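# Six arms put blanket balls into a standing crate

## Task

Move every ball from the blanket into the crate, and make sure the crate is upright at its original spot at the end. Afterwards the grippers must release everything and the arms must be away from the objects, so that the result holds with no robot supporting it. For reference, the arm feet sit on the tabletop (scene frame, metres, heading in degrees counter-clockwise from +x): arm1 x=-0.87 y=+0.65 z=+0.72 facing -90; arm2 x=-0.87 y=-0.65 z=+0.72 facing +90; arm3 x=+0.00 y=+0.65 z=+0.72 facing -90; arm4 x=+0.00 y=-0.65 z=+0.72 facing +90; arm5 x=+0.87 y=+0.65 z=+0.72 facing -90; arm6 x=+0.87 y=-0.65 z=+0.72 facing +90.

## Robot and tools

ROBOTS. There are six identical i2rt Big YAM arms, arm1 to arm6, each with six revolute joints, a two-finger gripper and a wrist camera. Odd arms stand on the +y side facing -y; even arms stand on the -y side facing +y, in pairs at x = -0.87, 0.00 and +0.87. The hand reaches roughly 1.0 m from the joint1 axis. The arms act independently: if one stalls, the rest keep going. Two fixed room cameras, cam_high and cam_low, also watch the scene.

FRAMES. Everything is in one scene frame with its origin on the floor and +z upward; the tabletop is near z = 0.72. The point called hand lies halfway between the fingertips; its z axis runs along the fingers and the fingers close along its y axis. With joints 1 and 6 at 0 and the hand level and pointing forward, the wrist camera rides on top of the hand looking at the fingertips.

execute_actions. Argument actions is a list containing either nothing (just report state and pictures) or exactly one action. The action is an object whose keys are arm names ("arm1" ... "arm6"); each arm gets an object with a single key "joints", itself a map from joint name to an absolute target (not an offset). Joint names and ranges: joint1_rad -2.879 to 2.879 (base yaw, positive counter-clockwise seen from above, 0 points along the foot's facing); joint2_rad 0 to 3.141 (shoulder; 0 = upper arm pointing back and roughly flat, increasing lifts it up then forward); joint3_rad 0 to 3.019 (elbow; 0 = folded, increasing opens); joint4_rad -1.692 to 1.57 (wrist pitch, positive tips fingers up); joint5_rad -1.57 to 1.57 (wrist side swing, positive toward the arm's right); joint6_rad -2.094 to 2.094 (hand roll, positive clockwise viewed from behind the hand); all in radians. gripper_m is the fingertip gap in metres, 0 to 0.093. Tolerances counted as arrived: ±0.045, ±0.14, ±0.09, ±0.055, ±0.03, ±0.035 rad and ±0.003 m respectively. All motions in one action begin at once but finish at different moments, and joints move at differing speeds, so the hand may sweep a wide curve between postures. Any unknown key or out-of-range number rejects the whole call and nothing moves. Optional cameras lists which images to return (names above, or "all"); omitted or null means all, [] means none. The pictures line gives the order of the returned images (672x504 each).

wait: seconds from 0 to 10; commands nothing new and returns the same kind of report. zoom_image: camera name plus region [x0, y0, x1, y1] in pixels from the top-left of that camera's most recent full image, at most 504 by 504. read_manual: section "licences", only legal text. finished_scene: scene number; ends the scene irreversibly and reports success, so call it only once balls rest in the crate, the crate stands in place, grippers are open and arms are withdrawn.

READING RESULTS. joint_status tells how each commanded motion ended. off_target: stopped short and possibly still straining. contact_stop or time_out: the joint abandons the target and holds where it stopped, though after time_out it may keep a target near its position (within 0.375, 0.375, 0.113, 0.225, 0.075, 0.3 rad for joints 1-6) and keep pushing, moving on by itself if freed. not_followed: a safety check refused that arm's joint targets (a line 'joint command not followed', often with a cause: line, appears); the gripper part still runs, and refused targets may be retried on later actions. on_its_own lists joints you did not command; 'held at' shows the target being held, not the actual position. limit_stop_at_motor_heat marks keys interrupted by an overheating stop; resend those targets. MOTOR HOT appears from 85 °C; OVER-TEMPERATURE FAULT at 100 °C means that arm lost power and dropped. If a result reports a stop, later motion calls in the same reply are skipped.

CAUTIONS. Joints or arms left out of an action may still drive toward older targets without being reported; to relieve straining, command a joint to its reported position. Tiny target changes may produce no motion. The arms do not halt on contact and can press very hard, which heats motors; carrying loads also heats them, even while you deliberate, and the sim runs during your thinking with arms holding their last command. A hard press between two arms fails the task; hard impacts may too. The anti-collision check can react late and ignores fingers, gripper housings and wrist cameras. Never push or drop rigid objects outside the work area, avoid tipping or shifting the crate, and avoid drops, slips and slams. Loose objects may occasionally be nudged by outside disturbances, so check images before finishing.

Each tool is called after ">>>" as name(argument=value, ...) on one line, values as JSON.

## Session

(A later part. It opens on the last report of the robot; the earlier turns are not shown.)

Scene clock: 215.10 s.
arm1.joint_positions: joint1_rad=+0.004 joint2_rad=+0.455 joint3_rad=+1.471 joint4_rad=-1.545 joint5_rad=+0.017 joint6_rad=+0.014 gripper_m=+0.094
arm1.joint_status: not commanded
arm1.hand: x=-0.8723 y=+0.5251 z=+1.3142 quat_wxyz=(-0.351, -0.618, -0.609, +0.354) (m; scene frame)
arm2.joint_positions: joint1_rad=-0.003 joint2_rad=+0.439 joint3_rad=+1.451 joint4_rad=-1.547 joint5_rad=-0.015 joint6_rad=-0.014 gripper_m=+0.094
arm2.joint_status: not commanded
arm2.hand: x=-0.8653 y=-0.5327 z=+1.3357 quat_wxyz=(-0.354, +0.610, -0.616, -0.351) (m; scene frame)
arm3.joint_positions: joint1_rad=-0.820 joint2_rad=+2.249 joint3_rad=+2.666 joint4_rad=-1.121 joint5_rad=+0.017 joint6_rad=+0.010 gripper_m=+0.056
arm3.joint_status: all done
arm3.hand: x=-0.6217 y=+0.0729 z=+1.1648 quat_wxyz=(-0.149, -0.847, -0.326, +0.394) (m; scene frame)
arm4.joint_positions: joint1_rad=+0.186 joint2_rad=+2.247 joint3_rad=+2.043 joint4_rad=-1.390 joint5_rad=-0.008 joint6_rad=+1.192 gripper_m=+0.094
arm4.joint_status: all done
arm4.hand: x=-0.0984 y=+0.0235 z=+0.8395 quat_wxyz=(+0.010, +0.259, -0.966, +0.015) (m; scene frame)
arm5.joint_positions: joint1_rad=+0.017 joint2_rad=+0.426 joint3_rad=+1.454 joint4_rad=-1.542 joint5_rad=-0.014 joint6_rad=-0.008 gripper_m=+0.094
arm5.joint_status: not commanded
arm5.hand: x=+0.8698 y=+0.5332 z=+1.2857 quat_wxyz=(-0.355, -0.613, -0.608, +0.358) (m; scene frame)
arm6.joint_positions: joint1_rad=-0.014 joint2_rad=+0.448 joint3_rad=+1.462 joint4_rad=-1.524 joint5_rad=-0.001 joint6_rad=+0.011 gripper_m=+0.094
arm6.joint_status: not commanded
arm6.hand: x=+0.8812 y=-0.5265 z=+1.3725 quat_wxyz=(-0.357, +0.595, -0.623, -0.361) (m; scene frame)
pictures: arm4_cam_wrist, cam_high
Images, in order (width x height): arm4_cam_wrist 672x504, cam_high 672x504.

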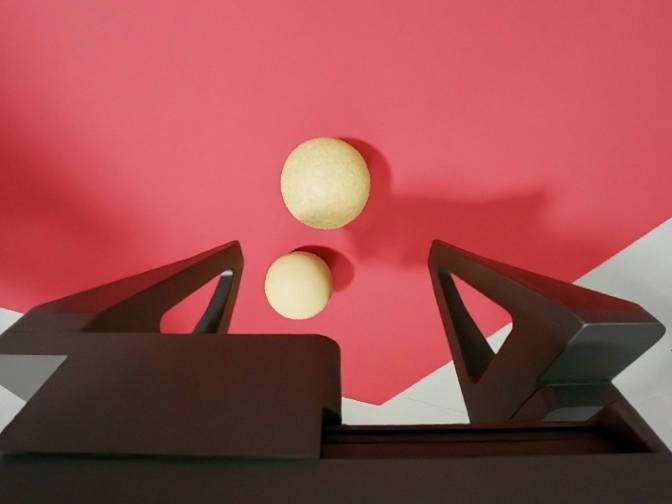

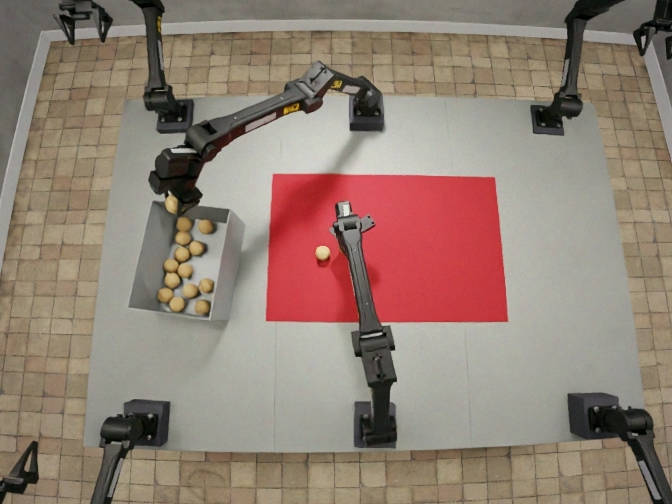

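>>> execute_actions(actions=[{"arm3":{"joints":{"joint2_rad":2.63,"joint3_rad":2.74,"joint4_rad":-1.05}},"arm4":{"joints":{"joint2_rad":2.33,"joint3_rad":1.975,"joint4_rad":-1.18}}}], cameras=["arm4_cam_wrist"])

Scene clock: 217.43 s.
arm1.joint_positions: joint1_rad=+0.004 joint2_rad=+0.455 joint3_rad=+1.471 joint4_rad=-1.545 joint5_rad=+0.017 joint6_rad=+0.014 gripper_m=+0.094
arm1.joint_status: not commanded
arm1.hand: x=-0.8723 y=+0.5251 z=+1.3142 quat_wxyz=(-0.351, -0.618, -0.609, +0.354) (m; scene frame)
arm2.joint_positions: joint1_rad=-0.003 joint2_rad=+0.439 joint3_rad=+1.451 joint4_rad=-1.547 joint5_rad=-0.015 joint6_rad=-0.014 gripper_m=+0.094
arm2.joint_status: not commanded
arm2.hand: x=-0.8653 y=-0.5327 z=+1.3357 quat_wxyz=(-0.354, +0.610, -0.616, -0.351) (m; scene frame)
arm3.joint_positions: joint1_rad=-0.820 joint2_rad=+2.611 joint3_rad=+2.711 joint4_rad=-1.065 joint5_rad=+0.017 joint6_rad=+0.010 gripper_m=+0.056
arm3.joint_status: all done
arm3.hand: x=-0.6616 y=+0.0357 z=+0.8861 quat_wxyz=(-0.104, -0.890, -0.344, +0.281) (m; scene frame)
arm4.joint_positions: joint1_rad=+0.186 joint2_rad=+2.306 joint3_rad=+1.975 joint4_rad=-1.198 joint5_rad=-0.008 joint6_rad=+1.192 gripper_m=+0.094
arm4.joint_status: all done
arm4.hand: x=-0.1014 y=+0.0404 z=+0.7753 quat_wxyz=(+0.006, +0.259, -0.966, -0.017) (m; scene frame)
arm5.joint_positions: joint1_rad=+0.017 joint2_rad=+0.426 joint3_rad=+1.454 joint4_rad=-1.542 joint5_rad=-0.014 joint6_rad=-0.008 gripper_m=+0.094
arm5.joint_status: not commanded
arm5.hand: x=+0.8698 y=+0.5332 z=+1.2857 quat_wxyz=(-0.355, -0.613, -0.608, +0.358) (m; scene frame)
arm6.joint_positions: joint1_rad=-0.014 joint2_rad=+0.448 joint3_rad=+1.462 joint4_rad=-1.524 joint5_rad=-0.001 joint6_rad=+0.011 gripper_m=+0.094
arm6.joint_status: not commanded
arm6.hand: x=+0.8812 y=-0.5265 z=+1.3725 quat_wxyz=(-0.357, +0.595, -0.623, -0.361) (m; scene frame)
pictures: arm4_cam_wrist
Images, in order (width x height): arm4_cam_wrist 672x504.

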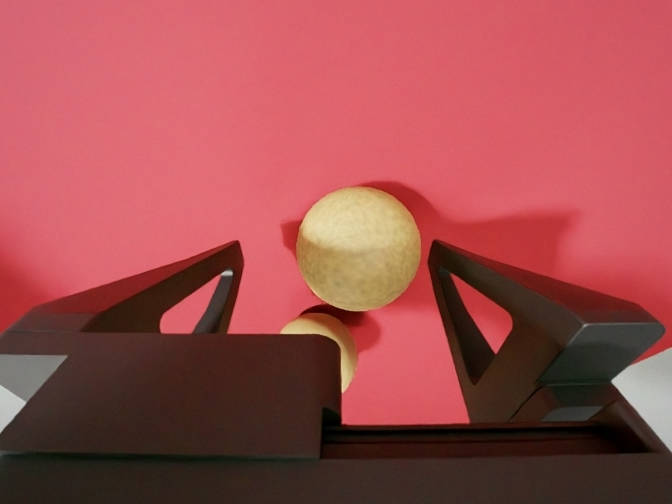

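>>> execute_actions(actions=[{"arm3":{"joints":{"gripper_m":0.07}},"arm4":{"joints":{"joint2_rad":2.355,"joint3_rad":1.955}}}], cameras=["arm4_cam_wrist"])

Scene clock: 218.93 s.
arm1.joint_positions: joint1_rad=+0.004 joint2_rad=+0.455 joint3_rad=+1.471 joint4_rad=-1.545 joint5_rad=+0.017 joint6_rad=+0.014 gripper_m=+0.094
arm1.joint_status: not commanded
arm1.hand: x=-0.8723 y=+0.5251 z=+1.3142 quat_wxyz=(-0.351, -0.618, -0.609, +0.354) (m; scene frame)
arm2.joint_positions: joint1_rad=-0.003 joint2_rad=+0.439 joint3_rad=+1.451 joint4_rad=-1.547 joint5_rad=-0.015 joint6_rad=-0.014 gripper_m=+0.094
arm2.joint_status: not commanded
arm2.hand: x=-0.8653 y=-0.5327 z=+1.3357 quat_wxyz=(-0.354, +0.610, -0.616, -0.351) (m; scene frame)
arm3.joint_positions: joint1_rad=-0.820 joint2_rad=+2.611 joint3_rad=+2.711 joint4_rad=-1.065 joint5_rad=+0.017 joint6_rad=+0.010 gripper_m=+0.070
arm3.joint_status: all done
arm3.hand: x=-0.6616 y=+0.0357 z=+0.8861 quat_wxyz=(-0.104, -0.890, -0.344, +0.281) (m; scene frame)
arm4.joint_positions: joint1_rad=+0.186 joint2_rad=+2.312 joint3_rad=+1.964 joint4_rad=-1.197 joint5_rad=-0.008 joint6_rad=+1.192 gripper_m=+0.094
arm4.joint_status: all done
arm4.hand: x=-0.1007 y=+0.0353 z=+0.7672 quat_wxyz=(+0.007, +0.259, -0.966, -0.009) (m; scene frame)
arm5.joint_positions: joint1_rad=+0.017 joint2_rad=+0.426 joint3_rad=+1.454 joint4_rad=-1.542 joint5_rad=-0.014 joint6_rad=-0.008 gripper_m=+0.094
arm5.joint_status: not commanded
arm5.hand: x=+0.8698 y=+0.5332 z=+1.2857 quat_wxyz=(-0.355, -0.613, -0.608, +0.358) (m; scene frame)
arm6.joint_positions: joint1_rad=-0.014 joint2_rad=+0.448 joint3_rad=+1.462 joint4_rad=-1.524 joint5_rad=-0.001 joint6_rad=+0.011 gripper_m=+0.094
arm6.joint_status: not commanded
arm6.hand: x=+0.8812 y=-0.5265 z=+1.3725 quat_wxyz=(-0.357, +0.595, -0.623, -0.361) (m; scene frame)
pictures: arm4_cam_wrist
Images, in order (width x height): arm4_cam_wrist 672x504.

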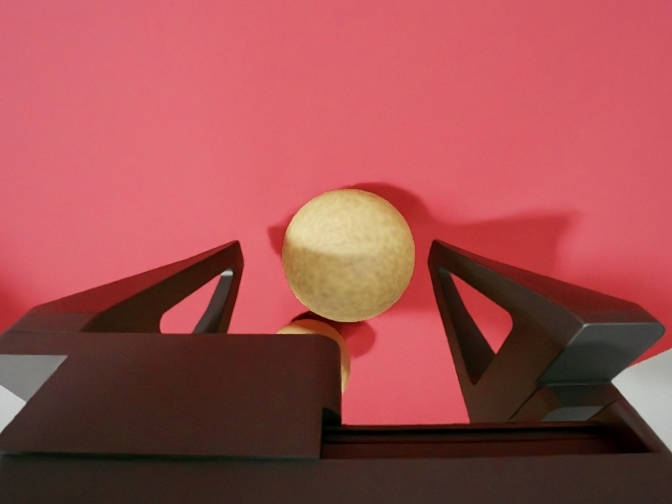

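>>> execute_actions(actions=[{"arm3":{"joints":{"joint2_rad":2.3}},"arm4":{"joints":{"joint2_rad":2.385,"joint3_rad":1.945}}}], cameras=["arm4_cam_wrist"])

Scene clock: 220.97 s.
arm1.joint_positions: joint1_rad=+0.004 joint2_rad=+0.455 joint3_rad=+1.471 joint4_rad=-1.545 joint5_rad=+0.017 joint6_rad=+0.014 gripper_m=+0.094
arm1.joint_status: not commanded
arm1.hand: x=-0.8723 y=+0.5251 z=+1.3142 quat_wxyz=(-0.351, -0.618, -0.609, +0.354) (m; scene frame)
arm2.joint_positions: joint1_rad=-0.003 joint2_rad=+0.439 joint3_rad=+1.451 joint4_rad=-1.547 joint5_rad=-0.015 joint6_rad=-0.014 gripper_m=+0.094
arm2.joint_status: not commanded
arm2.hand: x=-0.8653 y=-0.5327 z=+1.3357 quat_wxyz=(-0.354, +0.610, -0.616, -0.351) (m; scene frame)
arm3.joint_positions: joint1_rad=-0.820 joint2_rad=+2.302 joint3_rad=+2.737 joint4_rad=-1.062 joint5_rad=+0.017 joint6_rad=+0.010 gripper_m=+0.070
arm3.joint_status: all done
arm3.hand: x=-0.6378 y=+0.0579 z=+1.1691 quat_wxyz=(-0.162, -0.831, -0.319, +0.425) (m; scene frame)
arm4.joint_positions: joint1_rad=+0.186 joint2_rad=+2.339 joint3_rad=+1.955 joint4_rad=-1.192 joint5_rad=-0.009 joint6_rad=+1.193 gripper_m=+0.094
arm4.joint_status: all done
arm4.hand: x=-0.1002 y=+0.0289 z=+0.7455 quat_wxyz=(+0.009, +0.258, -0.966, +0.006) (m; scene frame)
arm5.joint_positions: joint1_rad=+0.017 joint2_rad=+0.426 joint3_rad=+1.454 joint4_rad=-1.542 joint5_rad=-0.014 joint6_rad=-0.008 gripper_m=+0.094
arm5.joint_status: not commanded
arm5.hand: x=+0.8698 y=+0.5332 z=+1.2857 quat_wxyz=(-0.355, -0.613, -0.608, +0.358) (m; scene frame)
arm6.joint_positions: joint1_rad=-0.014 joint2_rad=+0.448 joint3_rad=+1.462 joint4_rad=-1.524 joint5_rad=-0.001 joint6_rad=+0.011 gripper_m=+0.094
arm6.joint_status: not commanded
arm6.hand: x=+0.8812 y=-0.5265 z=+1.3725 quat_wxyz=(-0.357, +0.595, -0.623, -0.361) (m; scene frame)
pictures: arm4_cam_wrist
Images, in order (width x height): arm4_cam_wrist 672x504.

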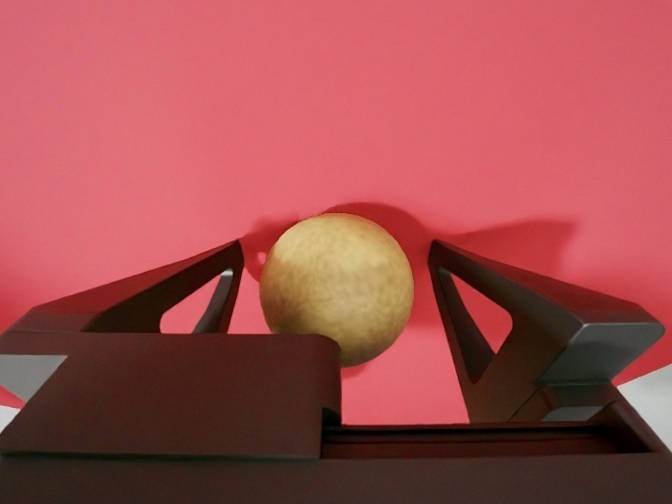

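>>> execute_actions(actions=[{"arm3":{"joints":{"joint2_rad":1.45,"joint3_rad":1.45,"joint4_rad":-1.5,"gripper_m":0.094}},"arm4":{"joints":{"gripper_m":0.035,"joint2_rad":2.34}}}], cameras=["arm4_cam_wrist"])

>>> execute_actions(actions=[{"arm4":{"joints":{"joint2_rad":1.5,"joint3_rad":1.5,"joint4_rad":-1.5,"joint6_rad":0}}}], cameras=["arm4_cam_wrist","cam_high"])

Scene clock: 223.27 s.
arm1.joint_positions: joint1_rad=+0.004 joint2_rad=+0.455 joint3_rad=+1.471 joint4_rad=-1.545 joint5_rad=+0.017 joint6_rad=+0.014 gripper_m=+0.094
arm1.joint_status: not commanded
arm1.hand: x=-0.8723 y=+0.5251 z=+1.3142 quat_wxyz=(-0.351, -0.618, -0.609, +0.354) (m; scene frame)
arm2.joint_positions: joint1_rad=-0.003 joint2_rad=+0.439 joint3_rad=+1.451 joint4_rad=-1.547 joint5_rad=-0.015 joint6_rad=-0.014 gripper_m=+0.094
arm2.joint_status: not commanded
arm2.hand: x=-0.8653 y=-0.5327 z=+1.3357 quat_wxyz=(-0.354, +0.610, -0.616, -0.351) (m; scene frame)
arm3.joint_positions: joint1_rad=-0.820 joint2_rad=+1.453 joint3_rad=+1.443 joint4_rad=-1.483 joint5_rad=+0.017 joint6_rad=+0.010 gripper_m=+0.094
arm3.joint_status: all done
arm3.hand: x=-0.3274 y=+0.3484 z=+1.0512 quat_wxyz=(-0.007, -0.931, -0.362, +0.040) (m; scene frame)
arm4.joint_positions: joint1_rad=+0.186 joint2_rad=+2.339 joint3_rad=+1.955 joint4_rad=-1.187 joint5_rad=-0.009 joint6_rad=+1.194 gripper_m=+0.052
arm4.joint_status: gripper_m off_target (ended at +0.052, target +0.035); the others done
arm4.hand: x=-0.1004 y=+0.0300 z=+0.7455 quat_wxyz=(+0.009, +0.258, -0.966, +0.004) (m; scene frame)
arm5.joint_positions: joint1_rad=+0.017 joint2_rad=+0.426 joint3_rad=+1.454 joint4_rad=-1.542 joint5_rad=-0.014 joint6_rad=-0.008 gripper_m=+0.094
arm5.joint_status: not commanded
arm5.hand: x=+0.8698 y=+0.5332 z=+1.2857 quat_wxyz=(-0.355, -0.613, -0.608, +0.358) (m; scene frame)
arm6.joint_positions: joint1_rad=-0.014 joint2_rad=+0.448 joint3_rad=+1.462 joint4_rad=-1.524 joint5_rad=-0.001 joint6_rad=+0.011 gripper_m=+0.094
arm6.joint_status: not commanded
arm6.hand: x=+0.8812 y=-0.5265 z=+1.3725 quat_wxyz=(-0.357, +0.595, -0.623, -0.361) (m; scene frame)
pictures: arm4_cam_wrist
Images, in order (width x height): arm4_cam_wrist 672x504.

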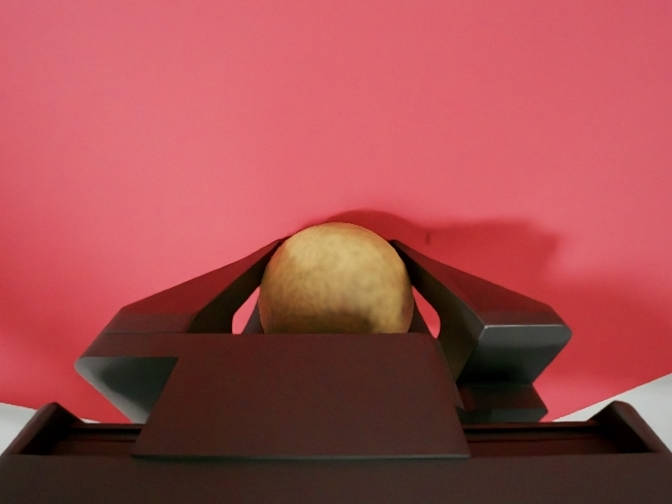

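Scene clock: 225.23 s.
arm1.joint_positions: joint1_rad=+0.004 joint2_rad=+0.455 joint3_rad=+1.471 joint4_rad=-1.545 joint5_rad=+0.017 joint6_rad=+0.014 gripper_m=+0.094
arm1.joint_status: not commanded
arm1.hand: x=-0.8723 y=+0.5251 z=+1.3142 quat_wxyz=(-0.351, -0.618, -0.609, +0.354) (m; scene frame)
arm2.joint_positions: joint1_rad=-0.003 joint2_rad=+0.439 joint3_rad=+1.451 joint4_rad=-1.547 joint5_rad=-0.015 joint6_rad=-0.014 gripper_m=+0.094
arm2.joint_status: not commanded
arm2.hand: x=-0.8653 y=-0.5327 z=+1.3357 quat_wxyz=(-0.354, +0.610, -0.616, -0.351) (m; scene frame)
arm3.joint_positions: joint1_rad=-0.820 joint2_rad=+1.453 joint3_rad=+1.443 joint4_rad=-1.483 joint5_rad=+0.017 joint6_rad=+0.010 gripper_m=+0.094
arm3.joint_status: not commanded
arm3.hand: x=-0.3274 y=+0.3484 z=+1.0512 quat_wxyz=(-0.007, -0.931, -0.362, +0.040) (m; scene frame)
arm4.joint_positions: joint1_rad=+0.186 joint2_rad=+1.476 joint3_rad=+1.506 joint4_rad=-1.485 joint5_rad=-0.009 joint6_rad=+0.010 gripper_m=+0.052
arm4.joint_status: all done
arm4.hand: x=-0.0661 y=-0.1881 z=+1.0627 quat_wxyz=(-0.028, +0.752, -0.657, -0.046) (m; scene frame)
arm5.joint_positions: joint1_rad=+0.017 joint2_rad=+0.426 joint3_rad=+1.454 joint4_rad=-1.542 joint5_rad=-0.014 joint6_rad=-0.008 gripper_m=+0.094
arm5.joint_status: not commanded
arm5.hand: x=+0.8698 y=+0.5332 z=+1.2857 quat_wxyz=(-0.355, -0.613, -0.608, +0.358) (m; scene frame)
arm6.joint_positions: joint1_rad=-0.014 joint2_rad=+0.448 joint3_rad=+1.462 joint4_rad=-1.524 joint5_rad=-0.001 joint6_rad=+0.011 gripper_m=+0.094
arm6.joint_status: not commanded
arm6.hand: x=+0.8812 y=-0.5265 z=+1.3725 quat_wxyz=(-0.357, +0.595, -0.623, -0.361) (m; scene frame)
pictures: arm4_cam_wrist, cam_high
Images, in order (width x height): arm4_cam_wrist 672x504, cam_high 672x504.

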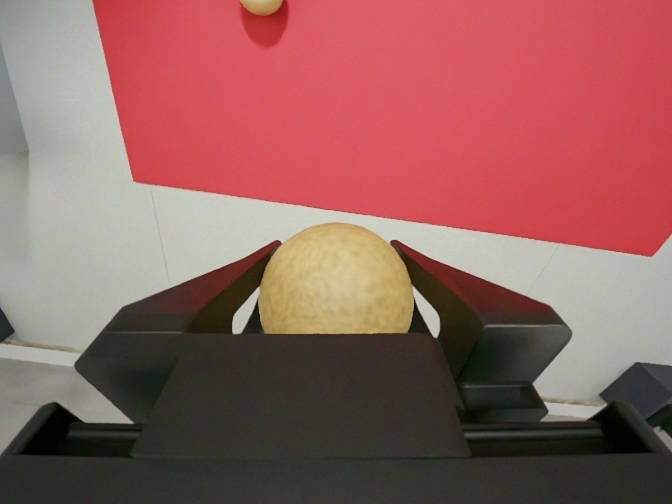

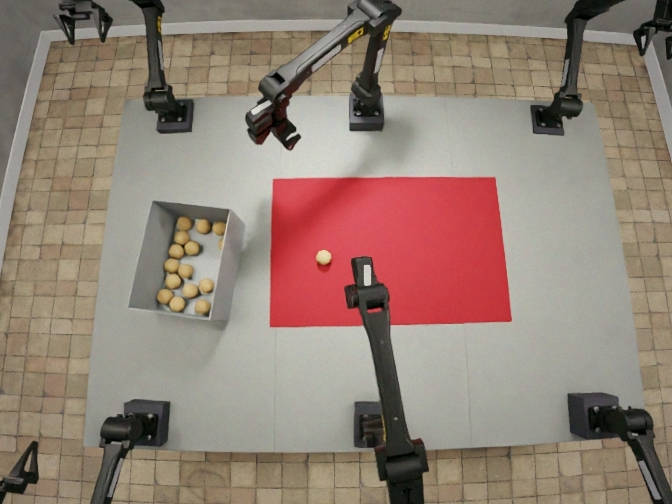

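>>> execute_actions(actions=[{"arm3":{"joints":{"joint1_rad":-0.28}},"arm4":{"joints":{"joint1_rad":0.9}}}], cameras=[])

>>> execute_actions(actions=[{"arm3":{"joints":{"joint2_rad":2.25,"joint3_rad":2.1,"joint4_rad":-1.4}},"arm4":{"joints":{"joint2_rad":2.25,"joint3_rad":2.6,"joint4_rad":-1.15}}}], cameras=["arm3_cam_wrist","cam_high"])

Scene clock: 227.20 s.
arm1.joint_positions: joint1_rad=+0.004 joint2_rad=+0.455 joint3_rad=+1.471 joint4_rad=-1.545 joint5_rad=+0.017 joint6_rad=+0.014 gripper_m=+0.094
arm1.joint_status: not commanded
arm1.hand: x=-0.8723 y=+0.5251 z=+1.3142 quat_wxyz=(-0.351, -0.618, -0.609, +0.354) (m; scene frame)
arm2.joint_positions: joint1_rad=-0.003 joint2_rad=+0.439 joint3_rad=+1.451 joint4_rad=-1.547 joint5_rad=-0.015 joint6_rad=-0.014 gripper_m=+0.094
arm2.joint_status: not commanded
arm2.hand: x=-0.8653 y=-0.5327 z=+1.3357 quat_wxyz=(-0.354, +0.610, -0.616, -0.351) (m; scene frame)
arm3.joint_positions: joint1_rad=-0.275 joint2_rad=+1.453 joint3_rad=+1.443 joint4_rad=-1.483 joint5_rad=+0.016 joint6_rad=+0.009 gripper_m=+0.094
arm3.joint_status: all done
arm3.hand: x=-0.1232 y=+0.2221 z=+1.0511 quat_wxyz=(-0.017, -0.799, -0.600, +0.036) (m; scene frame)
arm4.joint_positions: joint1_rad=+0.904 joint2_rad=+1.479 joint3_rad=+1.506 joint4_rad=-1.485 joint5_rad=-0.008 joint6_rad=+0.007 gripper_m=+0.052
arm4.joint_status: all done
arm4.hand: x=-0.3517 y=-0.3459 z=+1.0647 quat_wxyz=(-0.009, +0.935, -0.349, -0.056) (m; scene frame)
arm5.joint_positions: joint1_rad=+0.017 joint2_rad=+0.426 joint3_rad=+1.454 joint4_rad=-1.542 joint5_rad=-0.014 joint6_rad=-0.008 gripper_m=+0.094
arm5.joint_status: not commanded
arm5.hand: x=+0.8698 y=+0.5332 z=+1.2857 quat_wxyz=(-0.355, -0.613, -0.608, +0.358) (m; scene frame)
arm6.joint_positions: joint1_rad=-0.014 joint2_rad=+0.448 joint3_rad=+1.462 joint4_rad=-1.524 joint5_rad=-0.001 joint6_rad=+0.011 gripper_m=+0.094
arm6.joint_status: not commanded
arm6.hand: x=+0.8812 y=-0.5265 z=+1.3725 quat_wxyz=(-0.357, +0.595, -0.623, -0.361) (m; scene frame)
pictures: none
No camera images: the call's "cameras" was empty. Leave "cameras" out to get every camera's image.

Scene clock: 229.50 s.
arm1.joint_positions: joint1_rad=+0.004 joint2_rad=+0.455 joint3_rad=+1.471 joint4_rad=-1.545 joint5_rad=+0.017 joint6_rad=+0.014 gripper_m=+0.094
arm1.joint_status: not commanded
arm1.hand: x=-0.8723 y=+0.5251 z=+1.3142 quat_wxyz=(-0.351, -0.618, -0.609, +0.354) (m; scene frame)
arm2.joint_positions: joint1_rad=-0.003 joint2_rad=+0.439 joint3_rad=+1.451 joint4_rad=-1.547 joint5_rad=-0.015 joint6_rad=-0.014 gripper_m=+0.094
arm2.joint_status: not commanded
arm2.hand: x=-0.8653 y=-0.5327 z=+1.3357 quat_wxyz=(-0.354, +0.610, -0.616, -0.351) (m; scene frame)
arm3.joint_positions: joint1_rad=-0.275 joint2_rad=+2.248 joint3_rad=+2.057 joint4_rad=-1.411 joint5_rad=+0.016 joint6_rad=+0.009 gripper_m=+0.094
arm3.joint_status: all done
arm3.hand: x=-0.1867 y=-0.0032 z=+0.8505 quat_wxyz=(+0.016, -0.800, -0.600, -0.007) (m; scene frame)
arm4.joint_positions: joint1_rad=+0.904 joint2_rad=+2.241 joint3_rad=+2.562 joint4_rad=-1.167 joint5_rad=-0.008 joint6_rad=+0.007 gripper_m=+0.052
arm4.joint_status: all done
arm4.hand: x=-0.6335 y=-0.1041 z=+1.1058 quat_wxyz=(-0.112, +0.876, -0.328, -0.335) (m; scene frame)
arm5.joint_positions: joint1_rad=+0.017 joint2_rad=+0.426 joint3_rad=+1.454 joint4_rad=-1.542 joint5_rad=-0.014 joint6_rad=-0.008 gripper_m=+0.094
arm5.joint_status: not commanded
arm5.hand: x=+0.8698 y=+0.5332 z=+1.2857 quat_wxyz=(-0.355, -0.613, -0.608, +0.358) (m; scene frame)
arm6.joint_positions: joint1_rad=-0.014 joint2_rad=+0.448 joint3_rad=+1.462 joint4_rad=-1.524 joint5_rad=-0.001 joint6_rad=+0.011 gripper_m=+0.094
arm6.joint_status: not commanded
arm6.hand: x=+0.8812 y=-0.5265 z=+1.3725 quat_wxyz=(-0.357, +0.595, -0.623, -0.361) (m; scene frame)
pictures: arm3_cam_wrist, cam_high
Images, in order (width x height): arm3_cam_wrist 672x504, cam_high 672x504.

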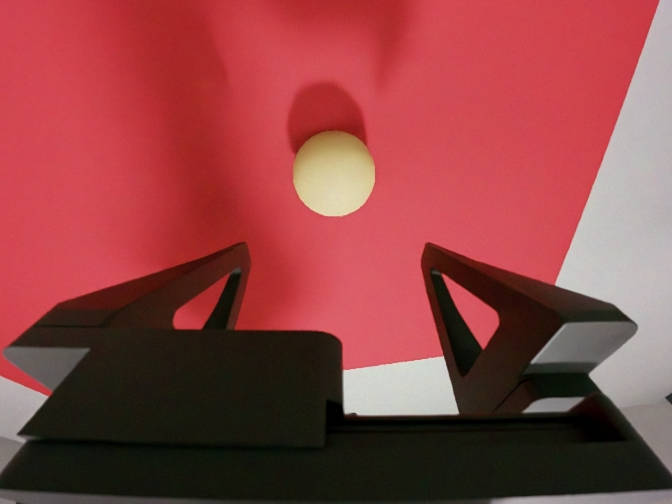

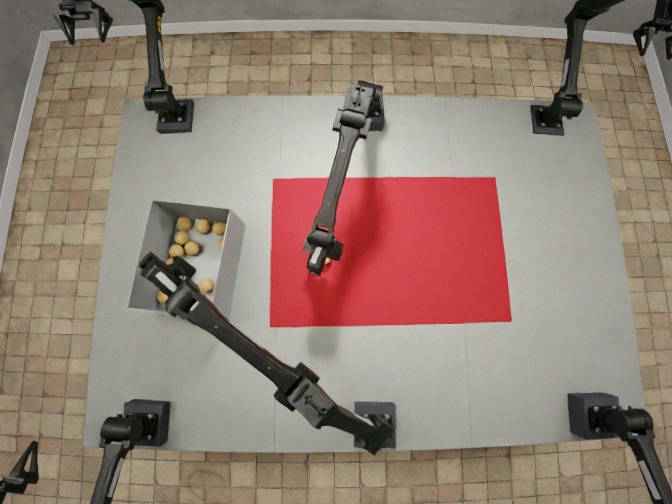

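>>> execute_actions(actions=[{"arm3":{"joints":{"joint2_rad":2.325,"joint3_rad":1.93,"joint4_rad":-1.16}},"arm4":{"joints":{"joint2_rad":2.56,"joint3_rad":2.66,"joint4_rad":-1.12}}}], cameras=["arm3_cam_wrist"])

Scene clock: 232.57 s.
arm1.joint_positions: joint1_rad=+0.004 joint2_rad=+0.455 joint3_rad=+1.471 joint4_rad=-1.545 joint5_rad=+0.017 joint6_rad=+0.014 gripper_m=+0.094
arm1.joint_status: not commanded
arm1.hand: x=-0.8723 y=+0.5251 z=+1.3142 quat_wxyz=(-0.351, -0.618, -0.609, +0.354) (m; scene frame)
arm2.joint_positions: joint1_rad=-0.003 joint2_rad=+0.439 joint3_rad=+1.451 joint4_rad=-1.547 joint5_rad=-0.015 joint6_rad=-0.014 gripper_m=+0.094
arm2.joint_status: not commanded
arm2.hand: x=-0.8653 y=-0.5327 z=+1.3357 quat_wxyz=(-0.354, +0.610, -0.616, -0.351) (m; scene frame)
arm3.joint_positions: joint1_rad=-0.275 joint2_rad=+2.326 joint3_rad=+1.928 joint4_rad=-1.179 joint5_rad=+0.016 joint6_rad=+0.009 gripper_m=+0.094
arm3.joint_status: all done
arm3.hand: x=-0.1873 y=-0.0050 z=+0.7509 quat_wxyz=(+0.008, -0.800, -0.600, +0.003) (m; scene frame)
arm4.joint_positions: joint1_rad=+0.904 joint2_rad=+2.580 joint3_rad=+2.633 joint4_rad=-1.134 joint5_rad=-0.008 joint6_rad=+0.007 gripper_m=+0.052
arm4.joint_status: all done
arm4.hand: x=-0.6655 y=-0.0808 z=+0.8617 quat_wxyz=(-0.073, +0.909, -0.340, -0.230) (m; scene frame)
arm5.joint_positions: joint1_rad=+0.017 joint2_rad=+0.426 joint3_rad=+1.454 joint4_rad=-1.542 joint5_rad=-0.014 joint6_rad=-0.008 gripper_m=+0.094
arm5.joint_status: not commanded
arm5.hand: x=+0.8698 y=+0.5332 z=+1.2857 quat_wxyz=(-0.355, -0.613, -0.608, +0.358) (m; scene frame)
arm6.joint_positions: joint1_rad=-0.014 joint2_rad=+0.448 joint3_rad=+1.462 joint4_rad=-1.524 joint5_rad=-0.001 joint6_rad=+0.011 gripper_m=+0.094
arm6.joint_status: not commanded
arm6.hand: x=+0.8812 y=-0.5265 z=+1.3725 quat_wxyz=(-0.357, +0.595, -0.623, -0.361) (m; scene frame)
pictures: arm3_cam_wrist
Images, in order (width x height): arm3_cam_wrist 672x504.

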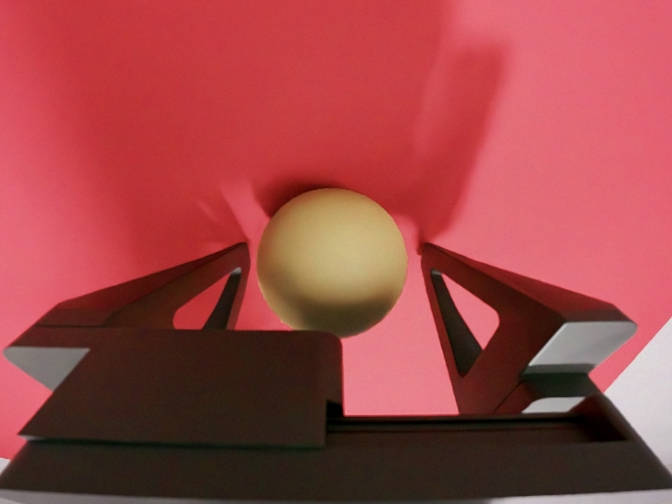

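>>> execute_actions(actions=[{"arm3":{"joints":{"gripper_m":0.035}},"arm4":{"joints":{"gripper_m":0.07}}}], cameras=["arm3_cam_wrist"])

>>> execute_actions(actions=[{"arm3":{"joints":{"joint2_rad":1.45,"joint3_rad":1.45,"joint4_rad":-1.5}},"arm4":{"joints":{"joint2_rad":2.28}}}], cameras=["arm3_cam_wrist"])

>>> execute_actions(actions=[{"arm3":{"joints":{"joint1_rad":-0.82}},"arm4":{"joints":{"joint2_rad":1.0,"joint3_rad":1.45,"joint4_rad":-1.5,"gripper_m":0.094}}}], cameras=["cam_high"])

Scene clock: 233.80 s.
arm1.joint_positions: joint1_rad=+0.004 joint2_rad=+0.455 joint3_rad=+1.471 joint4_rad=-1.545 joint5_rad=+0.017 joint6_rad=+0.014 gripper_m=+0.094
arm1.joint_status: not commanded
arm1.hand: x=-0.8723 y=+0.5251 z=+1.3142 quat_wxyz=(-0.351, -0.618, -0.609, +0.354) (m; scene frame)
arm2.joint_positions: joint1_rad=-0.003 joint2_rad=+0.439 joint3_rad=+1.451 joint4_rad=-1.547 joint5_rad=-0.015 joint6_rad=-0.014 gripper_m=+0.094
arm2.joint_status: not commanded
arm2.hand: x=-0.8653 y=-0.5327 z=+1.3357 quat_wxyz=(-0.354, +0.610, -0.616, -0.351) (m; scene frame)
arm3.joint_positions: joint1_rad=-0.275 joint2_rad=+2.326 joint3_rad=+1.928 joint4_rad=-1.179 joint5_rad=+0.016 joint6_rad=+0.009 gripper_m=+0.057
arm3.joint_status: gripper_m off_target (ended at +0.057, target +0.035)
arm3.hand: x=-0.1874 y=-0.0050 z=+0.7509 quat_wxyz=(+0.008, -0.800, -0.600, +0.003) (m; scene frame)
arm4.joint_positions: joint1_rad=+0.904 joint2_rad=+2.580 joint3_rad=+2.633 joint4_rad=-1.134 joint5_rad=-0.008 joint6_rad=+0.007 gripper_m=+0.070
arm4.joint_status: all done
arm4.hand: x=-0.6655 y=-0.0808 z=+0.8617 quat_wxyz=(-0.073, +0.909, -0.340, -0.230) (m; scene frame)
arm5.joint_positions: joint1_rad=+0.017 joint2_rad=+0.426 joint3_rad=+1.454 joint4_rad=-1.542 joint5_rad=-0.014 joint6_rad=-0.008 gripper_m=+0.094
arm5.joint_status: not commanded
arm5.hand: x=+0.8698 y=+0.5332 z=+1.2857 quat_wxyz=(-0.355, -0.613, -0.608, +0.358) (m; scene frame)
arm6.joint_positions: joint1_rad=-0.014 joint2_rad=+0.448 joint3_rad=+1.462 joint4_rad=-1.524 joint5_rad=-0.001 joint6_rad=+0.011 gripper_m=+0.094
arm6.joint_status: not commanded
arm6.hand: x=+0.8812 y=-0.5265 z=+1.3725 quat_wxyz=(-0.357, +0.595, -0.623, -0.361) (m; scene frame)
pictures: arm3_cam_wrist
Images, in order (width x height): arm3_cam_wrist 672x504.

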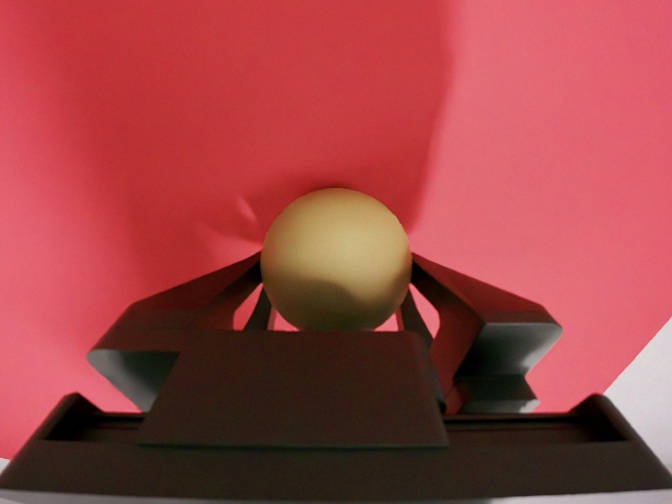

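Scene clock: 235.50 s.
arm1.joint_positions: joint1_rad=+0.004 joint2_rad=+0.455 joint3_rad=+1.471 joint4_rad=-1.545 joint5_rad=+0.017 joint6_rad=+0.014 gripper_m=+0.094
arm1.joint_status: not commanded
arm1.hand: x=-0.8723 y=+0.5251 z=+1.3142 quat_wxyz=(-0.351, -0.618, -0.609, +0.354) (m; scene frame)
arm2.joint_positions: joint1_rad=-0.003 joint2_rad=+0.439 joint3_rad=+1.451 joint4_rad=-1.547 joint5_rad=-0.015 joint6_rad=-0.014 gripper_m=+0.094
arm2.joint_status: not commanded
arm2.hand: x=-0.8653 y=-0.5327 z=+1.3357 quat_wxyz=(-0.354, +0.610, -0.616, -0.351) (m; scene frame)
arm3.joint_positions: joint1_rad=-0.275 joint2_rad=+1.444 joint3_rad=+1.455 joint4_rad=-1.483 joint5_rad=+0.016 joint6_rad=+0.009 gripper_m=+0.057
arm3.joint_status: all done
arm3.hand: x=-0.1238 y=+0.2203 z=+1.0598 quat_wxyz=(-0.024, -0.799, -0.599, +0.045) (m; scene frame)
arm4.joint_positions: joint1_rad=+0.904 joint2_rad=+2.247 joint3_rad=+2.656 joint4_rad=-1.134 joint5_rad=-0.008 joint6_rad=+0.007 gripper_m=+0.070
arm4.joint_status: all done
arm4.hand: x=-0.6414 y=-0.0966 z=+1.1558 quat_wxyz=(-0.132, +0.854, -0.320, -0.388) (m; scene frame)
arm5.joint_positions: joint1_rad=+0.017 joint2_rad=+0.426 joint3_rad=+1.454 joint4_rad=-1.542 joint5_rad=-0.014 joint6_rad=-0.008 gripper_m=+0.094
arm5.joint_status: not commanded
arm5.hand: x=+0.8698 y=+0.5332 z=+1.2857 quat_wxyz=(-0.355, -0.613, -0.608, +0.358) (m; scene frame)
arm6.joint_positions: joint1_rad=-0.014 joint2_rad=+0.448 joint3_rad=+1.462 joint4_rad=-1.524 joint5_rad=-0.001 joint6_rad=+0.011 gripper_m=+0.094
arm6.joint_status: not commanded
arm6.hand: x=+0.8812 y=-0.5265 z=+1.3725 quat_wxyz=(-0.357, +0.595, -0.623, -0.361) (m; scene frame)
pictures: arm3_cam_wrist
Images, in order (width x height): arm3_cam_wrist 672x504.

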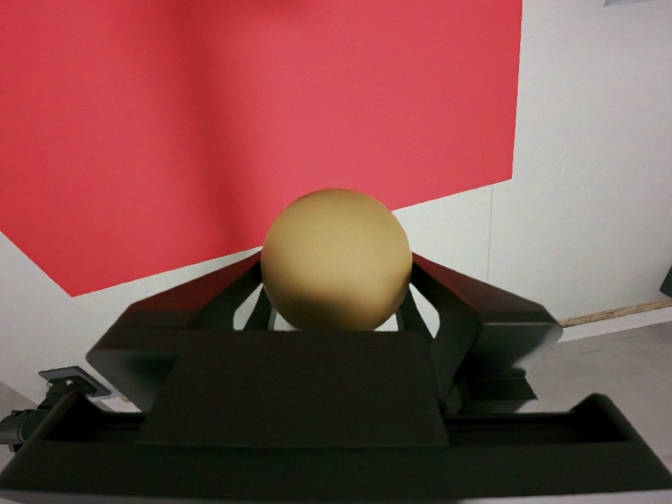

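Scene clock: 237.27 s.
arm1.joint_positions: joint1_rad=+0.004 joint2_rad=+0.455 joint3_rad=+1.471 joint4_rad=-1.545 joint5_rad=+0.017 joint6_rad=+0.014 gripper_m=+0.094
arm1.joint_status: not commanded
arm1.hand: x=-0.8723 y=+0.5251 z=+1.3142 quat_wxyz=(-0.351, -0.618, -0.609, +0.354) (m; scene frame)
arm2.joint_positions: joint1_rad=-0.003 joint2_rad=+0.439 joint3_rad=+1.451 joint4_rad=-1.547 joint5_rad=-0.015 joint6_rad=-0.014 gripper_m=+0.094
arm2.joint_status: not commanded
arm2.hand: x=-0.8653 y=-0.5327 z=+1.3357 quat_wxyz=(-0.354, +0.610, -0.616, -0.351) (m; scene frame)
arm3.joint_positions: joint1_rad=-0.825 joint2_rad=+1.444 joint3_rad=+1.455 joint4_rad=-1.483 joint5_rad=+0.017 joint6_rad=+0.009 gripper_m=+0.057
arm3.joint_status: all done
arm3.hand: x=-0.3302 y=+0.3485 z=+1.0599 quat_wxyz=(-0.010, -0.932, -0.360, +0.050) (m; scene frame)
arm4.joint_positions: joint1_rad=+0.904 joint2_rad=+0.996 joint3_rad=+1.450 joint4_rad=-1.485 joint5_rad=-0.008 joint6_rad=+0.007 gripper_m=+0.094
arm4.joint_status: all done
arm4.hand: x=-0.2581 y=-0.4233 z=+1.2269 quat_wxyz=(-0.082, +0.903, -0.338, -0.253) (m; scene frame)
arm5.joint_positions: joint1_rad=+0.017 joint2_rad=+0.426 joint3_rad=+1.454 joint4_rad=-1.542 joint5_rad=-0.014 joint6_rad=-0.008 gripper_m=+0.094
arm5.joint_status: not commanded
arm5.hand: x=+0.8698 y=+0.5332 z=+1.2857 quat_wxyz=(-0.355, -0.613, -0.608, +0.358) (m; scene frame)
arm6.joint_positions: joint1_rad=-0.014 joint2_rad=+0.448 joint3_rad=+1.462 joint4_rad=-1.524 joint5_rad=-0.001 joint6_rad=+0.011 gripper_m=+0.094
arm6.joint_status: not commanded
arm6.hand: x=+0.8812 y=-0.5265 z=+1.3725 quat_wxyz=(-0.357, +0.595, -0.623, -0.361) (m; scene frame)
pictures: cam_high
Images, in order (width x height): cam_high 672x504.

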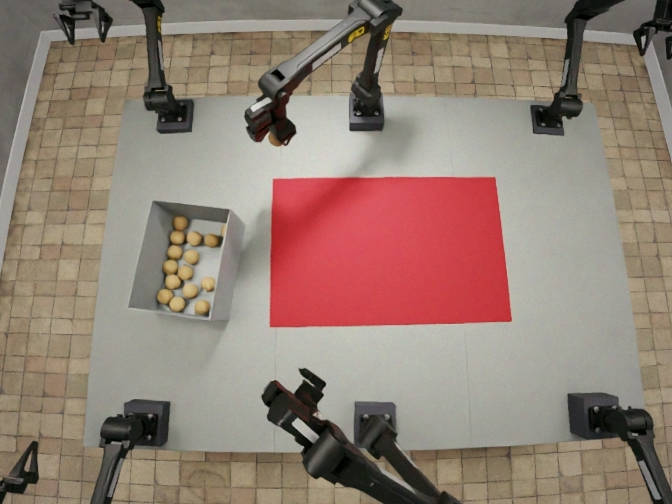

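>>> execute_actions(actions=[{"arm3":{"joints":{"joint2_rad":2.27,"joint3_rad":2.7,"joint4_rad":-1.1}},"arm4":{"joints":{"joint1_rad":0,"joint2_rad":0.44,"joint3_rad":1.46,"joint4_rad":-1.545}}}], cameras=[])

>>> execute_actions(actions=[{"arm3":{"joints":{"joint2_rad":2.63,"joint3_rad":2.74,"joint4_rad":-1.05}}}], cameras=["arm3_cam_wrist"])

>>> execute_actions(actions=[{"arm3":{"joints":{"gripper_m":0.07}}}], cameras=[])

>>> execute_actions(actions=[{"arm3":{"joints":{"joint2_rad":2.3}}}], cameras=["arm3_cam_wrist"])

>>> execute_actions(actions=[{"arm3":{"joints":{"joint2_rad":1.0,"joint3_rad":1.45,"joint4_rad":-1.5,"gripper_m":0.094}}}], cameras=["cam_high","cam_low"])

Scene clock: 239.93 s.
arm1.joint_positions: joint1_rad=+0.004 joint2_rad=+0.455 joint3_rad=+1.471 joint4_rad=-1.545 joint5_rad=+0.017 joint6_rad=+0.014 gripper_m=+0.094
arm1.joint_status: not commanded
arm1.hand: x=-0.8723 y=+0.5251 z=+1.3142 quat_wxyz=(-0.351, -0.618, -0.609, +0.354) (m; scene frame)
arm2.joint_positions: joint1_rad=-0.003 joint2_rad=+0.439 joint3_rad=+1.451 joint4_rad=-1.547 joint5_rad=-0.015 joint6_rad=-0.014 gripper_m=+0.094
arm2.joint_status: not commanded
arm2.hand: x=-0.8653 y=-0.5327 z=+1.3357 quat_wxyz=(-0.354, +0.610, -0.616, -0.351) (m; scene frame)
arm3.joint_positions: joint1_rad=-0.825 joint2_rad=+2.249 joint3_rad=+2.665 joint4_rad=-1.121 joint5_rad=+0.017 joint6_rad=+0.009 gripper_m=+0.057
arm3.joint_status: all done
arm3.hand: x=-0.6243 y=+0.0758 z=+1.1642 quat_wxyz=(-0.148, -0.847, -0.324, +0.394) (m; scene frame)
arm4.joint_positions: joint1_rad=+0.009 joint2_rad=+0.429 joint3_rad=+1.455 joint4_rad=-1.527 joint5_rad=-0.007 joint6_rad=+0.007 gripper_m=+0.094
arm4.joint_status: all done
arm4.hand: x=+0.0066 y=-0.5247 z=+1.3428 quat_wxyz=(-0.358, +0.598, -0.622, -0.357) (m; scene frame)
arm5.joint_positions: joint1_rad=+0.017 joint2_rad=+0.426 joint3_rad=+1.454 joint4_rad=-1.542 joint5_rad=-0.014 joint6_rad=-0.008 gripper_m=+0.094
arm5.joint_status: not commanded
arm5.hand: x=+0.8698 y=+0.5332 z=+1.2857 quat_wxyz=(-0.355, -0.613, -0.608, +0.358) (m; scene frame)
arm6.joint_positions: joint1_rad=-0.014 joint2_rad=+0.448 joint3_rad=+1.462 joint4_rad=-1.524 joint5_rad=-0.001 joint6_rad=+0.011 gripper_m=+0.094
arm6.joint_status: not commanded
arm6.hand: x=+0.8812 y=-0.5265 z=+1.3725 quat_wxyz=(-0.357, +0.595, -0.623, -0.361) (m; scene frame)
pictures: none
No camera images: the call's "cameras" was empty. Leave "cameras" out to get every camera's image.

Scene clock: 241.57 s.
arm1.joint_positions: joint1_rad=+0.004 joint2_rad=+0.455 joint3_rad=+1.471 joint4_rad=-1.545 joint5_rad=+0.017 joint6_rad=+0.014 gripper_m=+0.094
arm1.joint_status: not commanded
arm1.hand: x=-0.8723 y=+0.5251 z=+1.3142 quat_wxyz=(-0.351, -0.618, -0.609, +0.354) (m; scene frame)
arm2.joint_positions: joint1_rad=-0.003 joint2_rad=+0.439 joint3_rad=+1.451 joint4_rad=-1.547 joint5_rad=-0.015 joint6_rad=-0.014 gripper_m=+0.094
arm2.joint_status: not commanded
arm2.hand: x=-0.8653 y=-0.5327 z=+1.3357 quat_wxyz=(-0.354, +0.610, -0.616, -0.351) (m; scene frame)
arm3.joint_positions: joint1_rad=-0.825 joint2_rad=+2.611 joint3_rad=+2.714 joint4_rad=-1.053 joint5_rad=+0.017 joint6_rad=+0.009 gripper_m=+0.057
arm3.joint_status: all done
arm3.hand: x=-0.6664 y=+0.0367 z=+0.8887 quat_wxyz=(-0.105, -0.889, -0.341, +0.288) (m; scene frame)
arm4.joint_positions: joint1_rad=+0.009 joint2_rad=+0.429 joint3_rad=+1.455 joint4_rad=-1.527 joint5_rad=-0.007 joint6_rad=+0.007 gripper_m=+0.094
arm4.joint_status: not commanded
arm4.hand: x=+0.0066 y=-0.5247 z=+1.3428 quat_wxyz=(-0.358, +0.598, -0.622, -0.357) (m; scene frame)
arm5.joint_positions: joint1_rad=+0.017 joint2_rad=+0.426 joint3_rad=+1.454 joint4_rad=-1.542 joint5_rad=-0.014 joint6_rad=-0.008 gripper_m=+0.094
arm5.joint_status: not commanded
arm5.hand: x=+0.8698 y=+0.5332 z=+1.2857 quat_wxyz=(-0.355, -0.613, -0.608, +0.358) (m; scene frame)
arm6.joint_positions: joint1_rad=-0.014 joint2_rad=+0.448 joint3_rad=+1.462 joint4_rad=-1.524 joint5_rad=-0.001 joint6_rad=+0.011 gripper_m=+0.094
arm6.joint_status: not commanded
arm6.hand: x=+0.8812 y=-0.5265 z=+1.3725 quat_wxyz=(-0.357, +0.595, -0.623, -0.361) (m; scene frame)
pictures: arm3_cam_wrist
Images, in order (width x height): arm3_cam_wrist 672x504.

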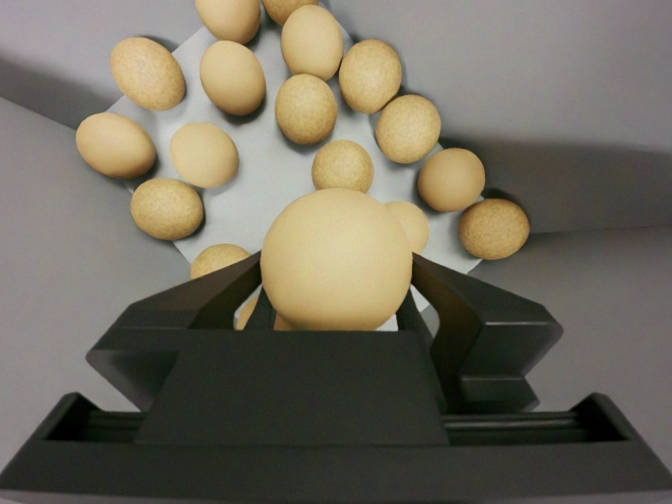

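Scene clock: 242.10 s.
arm1.joint_positions: joint1_rad=+0.004 joint2_rad=+0.455 joint3_rad=+1.471 joint4_rad=-1.545 joint5_rad=+0.017 joint6_rad=+0.014 gripper_m=+0.094
arm1.joint_status: not commanded
arm1.hand: x=-0.8723 y=+0.5251 z=+1.3142 quat_wxyz=(-0.351, -0.618, -0.609, +0.354) (m; scene frame)
arm2.joint_positions: joint1_rad=-0.003 joint2_rad=+0.439 joint3_rad=+1.451 joint4_rad=-1.547 joint5_rad=-0.015 joint6_rad=-0.014 gripper_m=+0.094
arm2.joint_status: not commanded
arm2.hand: x=-0.8653 y=-0.5327 z=+1.3357 quat_wxyz=(-0.354, +0.610, -0.616, -0.351) (m; scene frame)
arm3.joint_positions: joint1_rad=-0.825 joint2_rad=+2.611 joint3_rad=+2.714 joint4_rad=-1.053 joint5_rad=+0.017 joint6_rad=+0.009 gripper_m=+0.070
arm3.joint_status: all done
arm3.hand: x=-0.6664 y=+0.0367 z=+0.8887 quat_wxyz=(-0.105, -0.889, -0.341, +0.288) (m; scene frame)
arm4.joint_positions: joint1_rad=+0.009 joint2_rad=+0.429 joint3_rad=+1.455 joint4_rad=-1.527 joint5_rad=-0.007 joint6_rad=+0.007 gripper_m=+0.094
arm4.joint_status: not commanded
arm4.hand: x=+0.0066 y=-0.5247 z=+1.3428 quat_wxyz=(-0.358, +0.598, -0.622, -0.357) (m; scene frame)
arm5.joint_positions: joint1_rad=+0.017 joint2_rad=+0.426 joint3_rad=+1.454 joint4_rad=-1.542 joint5_rad=-0.014 joint6_rad=-0.008 gripper_m=+0.094
arm5.joint_status: not commanded
arm5.hand: x=+0.8698 y=+0.5332 z=+1.2857 quat_wxyz=(-0.355, -0.613, -0.608, +0.358) (m; scene frame)
arm6.joint_positions: joint1_rad=-0.014 joint2_rad=+0.448 joint3_rad=+1.462 joint4_rad=-1.524 joint5_rad=-0.001 joint6_rad=+0.011 gripper_m=+0.094
arm6.joint_status: not commanded
arm6.hand: x=+0.8812 y=-0.5265 z=+1.3725 quat_wxyz=(-0.357, +0.595, -0.623, -0.361) (m; scene frame)
pictures: none
No camera images: the call's "cameras" was empty. Leave "cameras" out to get every camera's image.

Scene clock: 243.90 s.
arm1.joint_positions: joint1_rad=+0.004 joint2_rad=+0.455 joint3_rad=+1.471 joint4_rad=-1.545 joint5_rad=+0.017 joint6_rad=+0.014 gripper_m=+0.094
arm1.joint_status: not commanded
arm1.hand: x=-0.8723 y=+0.5251 z=+1.3142 quat_wxyz=(-0.351, -0.618, -0.609, +0.354) (m; scene frame)
arm2.joint_positions: joint1_rad=-0.003 joint2_rad=+0.439 joint3_rad=+1.451 joint4_rad=-1.547 joint5_rad=-0.015 joint6_rad=-0.014 gripper_m=+0.094
arm2.joint_status: not commanded
arm2.hand: x=-0.8653 y=-0.5327 z=+1.3357 quat_wxyz=(-0.354, +0.610, -0.616, -0.351) (m; scene frame)
arm3.joint_positions: joint1_rad=-0.825 joint2_rad=+2.303 joint3_rad=+2.737 joint4_rad=-1.053 joint5_rad=+0.017 joint6_rad=+0.009 gripper_m=+0.070
arm3.joint_status: all done
arm3.hand: x=-0.6415 y=+0.0598 z=+1.1707 quat_wxyz=(-0.162, -0.830, -0.317, +0.429) (m; scene frame)
arm4.joint_positions: joint1_rad=+0.009 joint2_rad=+0.429 joint3_rad=+1.455 joint4_rad=-1.527 joint5_rad=-0.007 joint6_rad=+0.007 gripper_m=+0.094
arm4.joint_status: not commanded
arm4.hand: x=+0.0066 y=-0.5247 z=+1.3428 quat_wxyz=(-0.358, +0.598, -0.622, -0.357) (m; scene frame)
arm5.joint_positions: joint1_rad=+0.017 joint2_rad=+0.426 joint3_rad=+1.454 joint4_rad=-1.542 joint5_rad=-0.014 joint6_rad=-0.008 gripper_m=+0.094
arm5.joint_status: not commanded
arm5.hand: x=+0.8698 y=+0.5332 z=+1.2857 quat_wxyz=(-0.355, -0.613, -0.608, +0.358) (m; scene frame)
arm6.joint_positions: joint1_rad=-0.014 joint2_rad=+0.448 joint3_rad=+1.462 joint4_rad=-1.524 joint5_rad=-0.001 joint6_rad=+0.011 gripper_m=+0.094
arm6.joint_status: not commanded
arm6.hand: x=+0.8812 y=-0.5265 z=+1.3725 quat_wxyz=(-0.357, +0.595, -0.623, -0.361) (m; scene frame)
pictures: arm3_cam_wrist
Images, in order (width x height): arm3_cam_wrist 672x504.

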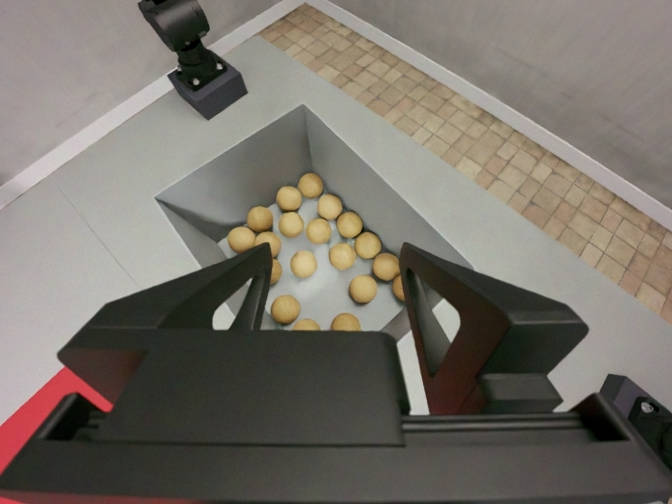

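Scene clock: 245.60 s.
arm1.joint_positions: joint1_rad=+0.004 joint2_rad=+0.455 joint3_rad=+1.471 joint4_rad=-1.545 joint5_rad=+0.017 joint6_rad=+0.014 gripper_m=+0.094
arm1.joint_status: not commanded
arm1.hand: x=-0.8723 y=+0.5251 z=+1.3142 quat_wxyz=(-0.351, -0.618, -0.609, +0.354) (m; scene frame)
arm2.joint_positions: joint1_rad=-0.003 joint2_rad=+0.439 joint3_rad=+1.451 joint4_rad=-1.547 joint5_rad=-0.015 joint6_rad=-0.014 gripper_m=+0.094
arm2.joint_status: not commanded
arm2.hand: x=-0.8653 y=-0.5327 z=+1.3357 quat_wxyz=(-0.354, +0.610, -0.616, -0.351) (m; scene frame)
arm3.joint_positions: joint1_rad=-0.825 joint2_rad=+1.001 joint3_rad=+1.452 joint4_rad=-1.483 joint5_rad=+0.017 joint6_rad=+0.009 gripper_m=+0.094
arm3.joint_status: all done
arm3.hand: x=-0.2544 y=+0.4187 z=+1.2269 quat_wxyz=(-0.091, -0.900, -0.346, +0.251) (m; scene frame)
arm4.joint_positions: joint1_rad=+0.009 joint2_rad=+0.429 joint3_rad=+1.455 joint4_rad=-1.527 joint5_rad=-0.007 joint6_rad=+0.007 gripper_m=+0.094
arm4.joint_status: not commanded
arm4.hand: x=+0.0066 y=-0.5247 z=+1.3428 quat_wxyz=(-0.358, +0.598, -0.622, -0.357) (m; scene frame)
arm5.joint_positions: joint1_rad=+0.017 joint2_rad=+0.426 joint3_rad=+1.454 joint4_rad=-1.542 joint5_rad=-0.014 joint6_rad=-0.008 gripper_m=+0.094
arm5.joint_status: not commanded
arm5.hand: x=+0.8698 y=+0.5332 z=+1.2857 quat_wxyz=(-0.355, -0.613, -0.608, +0.358) (m; scene frame)
arm6.joint_positions: joint1_rad=-0.014 joint2_rad=+0.448 joint3_rad=+1.462 joint4_rad=-1.524 joint5_rad=-0.001 joint6_rad=+0.011 gripper_m=+0.094
arm6.joint_status: not commanded
arm6.hand: x=+0.8812 y=-0.5265 z=+1.3725 quat_wxyz=(-0.357, +0.595, -0.623, -0.361) (m; scene frame)
pictures: cam_high, cam_low
Images, in order (width x height): cam_high 672x504, cam_low 672x504.

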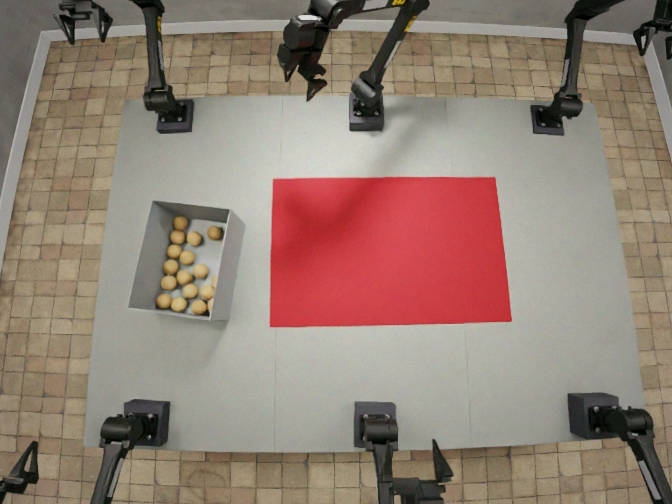

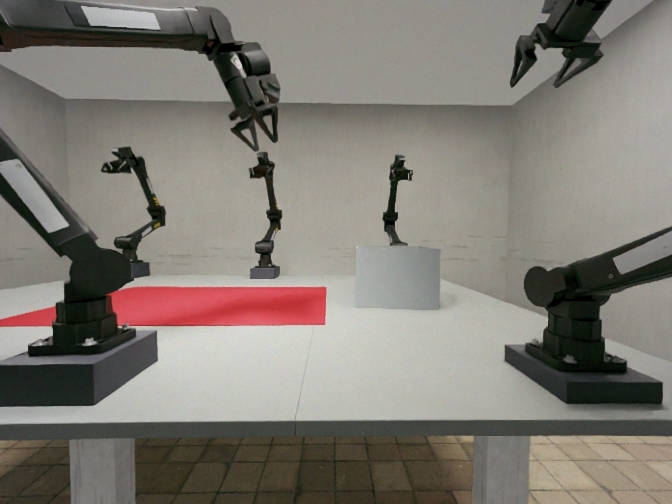

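>>> zoom_image(camera="cam_high", region=[100,180,280,340])

Region (100, 180, 280, 340) of cam_high's 672x504 image, scaled by 2.800, with more detail than that image has.

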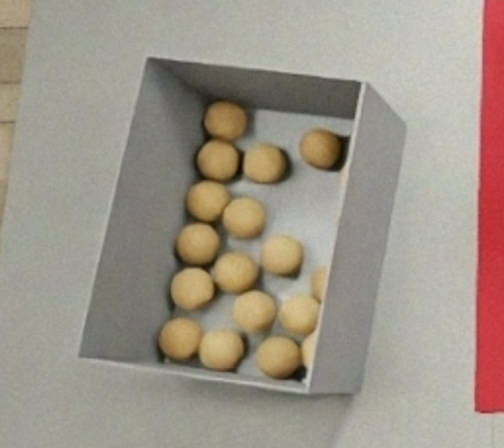

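>>> execute_actions(actions=[{"arm3":{"joints":{"joint1_rad":0,"joint2_rad":0.44,"joint3_rad":1.46,"joint4_rad":-1.545}}}], cameras=[])

>>> finished_scene(scene=1)

Scene clock: 247.60 s.
arm1.joint_positions: joint1_rad=+0.004 joint2_rad=+0.455 joint3_rad=+1.471 joint4_rad=-1.545 joint5_rad=+0.017 joint6_rad=+0.014 gripper_m=+0.094
arm1.joint_status: not commanded
arm1.hand: x=-0.8723 y=+0.5251 z=+1.3142 quat_wxyz=(-0.351, -0.618, -0.609, +0.354) (m; scene frame)
arm2.joint_positions: joint1_rad=-0.003 joint2_rad=+0.439 joint3_rad=+1.451 joint4_rad=-1.547 joint5_rad=-0.015 joint6_rad=-0.014 gripper_m=+0.094
arm2.joint_status: not commanded
arm2.hand: x=-0.8653 y=-0.5327 z=+1.3357 quat_wxyz=(-0.354, +0.610, -0.616, -0.351) (m; scene frame)
arm3.joint_positions: joint1_rad=-0.009 joint2_rad=+0.446 joint3_rad=+1.452 joint4_rad=-1.526 joint5_rad=+0.014 joint6_rad=+0.009 gripper_m=+0.094
arm3.joint_status: all done
arm3.hand: x=-0.0031 y=+0.5232 z=+1.3405 quat_wxyz=(-0.350, -0.619, -0.604, +0.359) (m; scene frame)
arm4.joint_positions: joint1_rad=+0.009 joint2_rad=+0.429 joint3_rad=+1.455 joint4_rad=-1.527 joint5_rad=-0.007 joint6_rad=+0.007 gripper_m=+0.094
arm4.joint_status: not commanded
arm4.hand: x=+0.0066 y=-0.5247 z=+1.3428 quat_wxyz=(-0.358, +0.598, -0.622, -0.357) (m; scene frame)
arm5.joint_positions: joint1_rad=+0.017 joint2_rad=+0.426 joint3_rad=+1.454 joint4_rad=-1.542 joint5_rad=-0.014 joint6_rad=-0.008 gripper_m=+0.094
arm5.joint_status: not commanded
arm5.hand: x=+0.8698 y=+0.5332 z=+1.2857 quat_wxyz=(-0.355, -0.613, -0.608, +0.358) (m; scene frame)
arm6.joint_positions: joint1_rad=-0.014 joint2_rad=+0.448 joint3_rad=+1.462 joint4_rad=-1.524 joint5_rad=-0.001 joint6_rad=+0.011 gripper_m=+0.094
arm6.joint_status: not commanded
arm6.hand: x=+0.8812 y=-0.5265 z=+1.3725 quat_wxyz=(-0.357, +0.595, -0.623, -0.361) (m; scene frame)
pictures: none
No camera images: the call's "cameras" was empty. Leave "cameras" out to get every camera's image.

The scene is finished: the task was done.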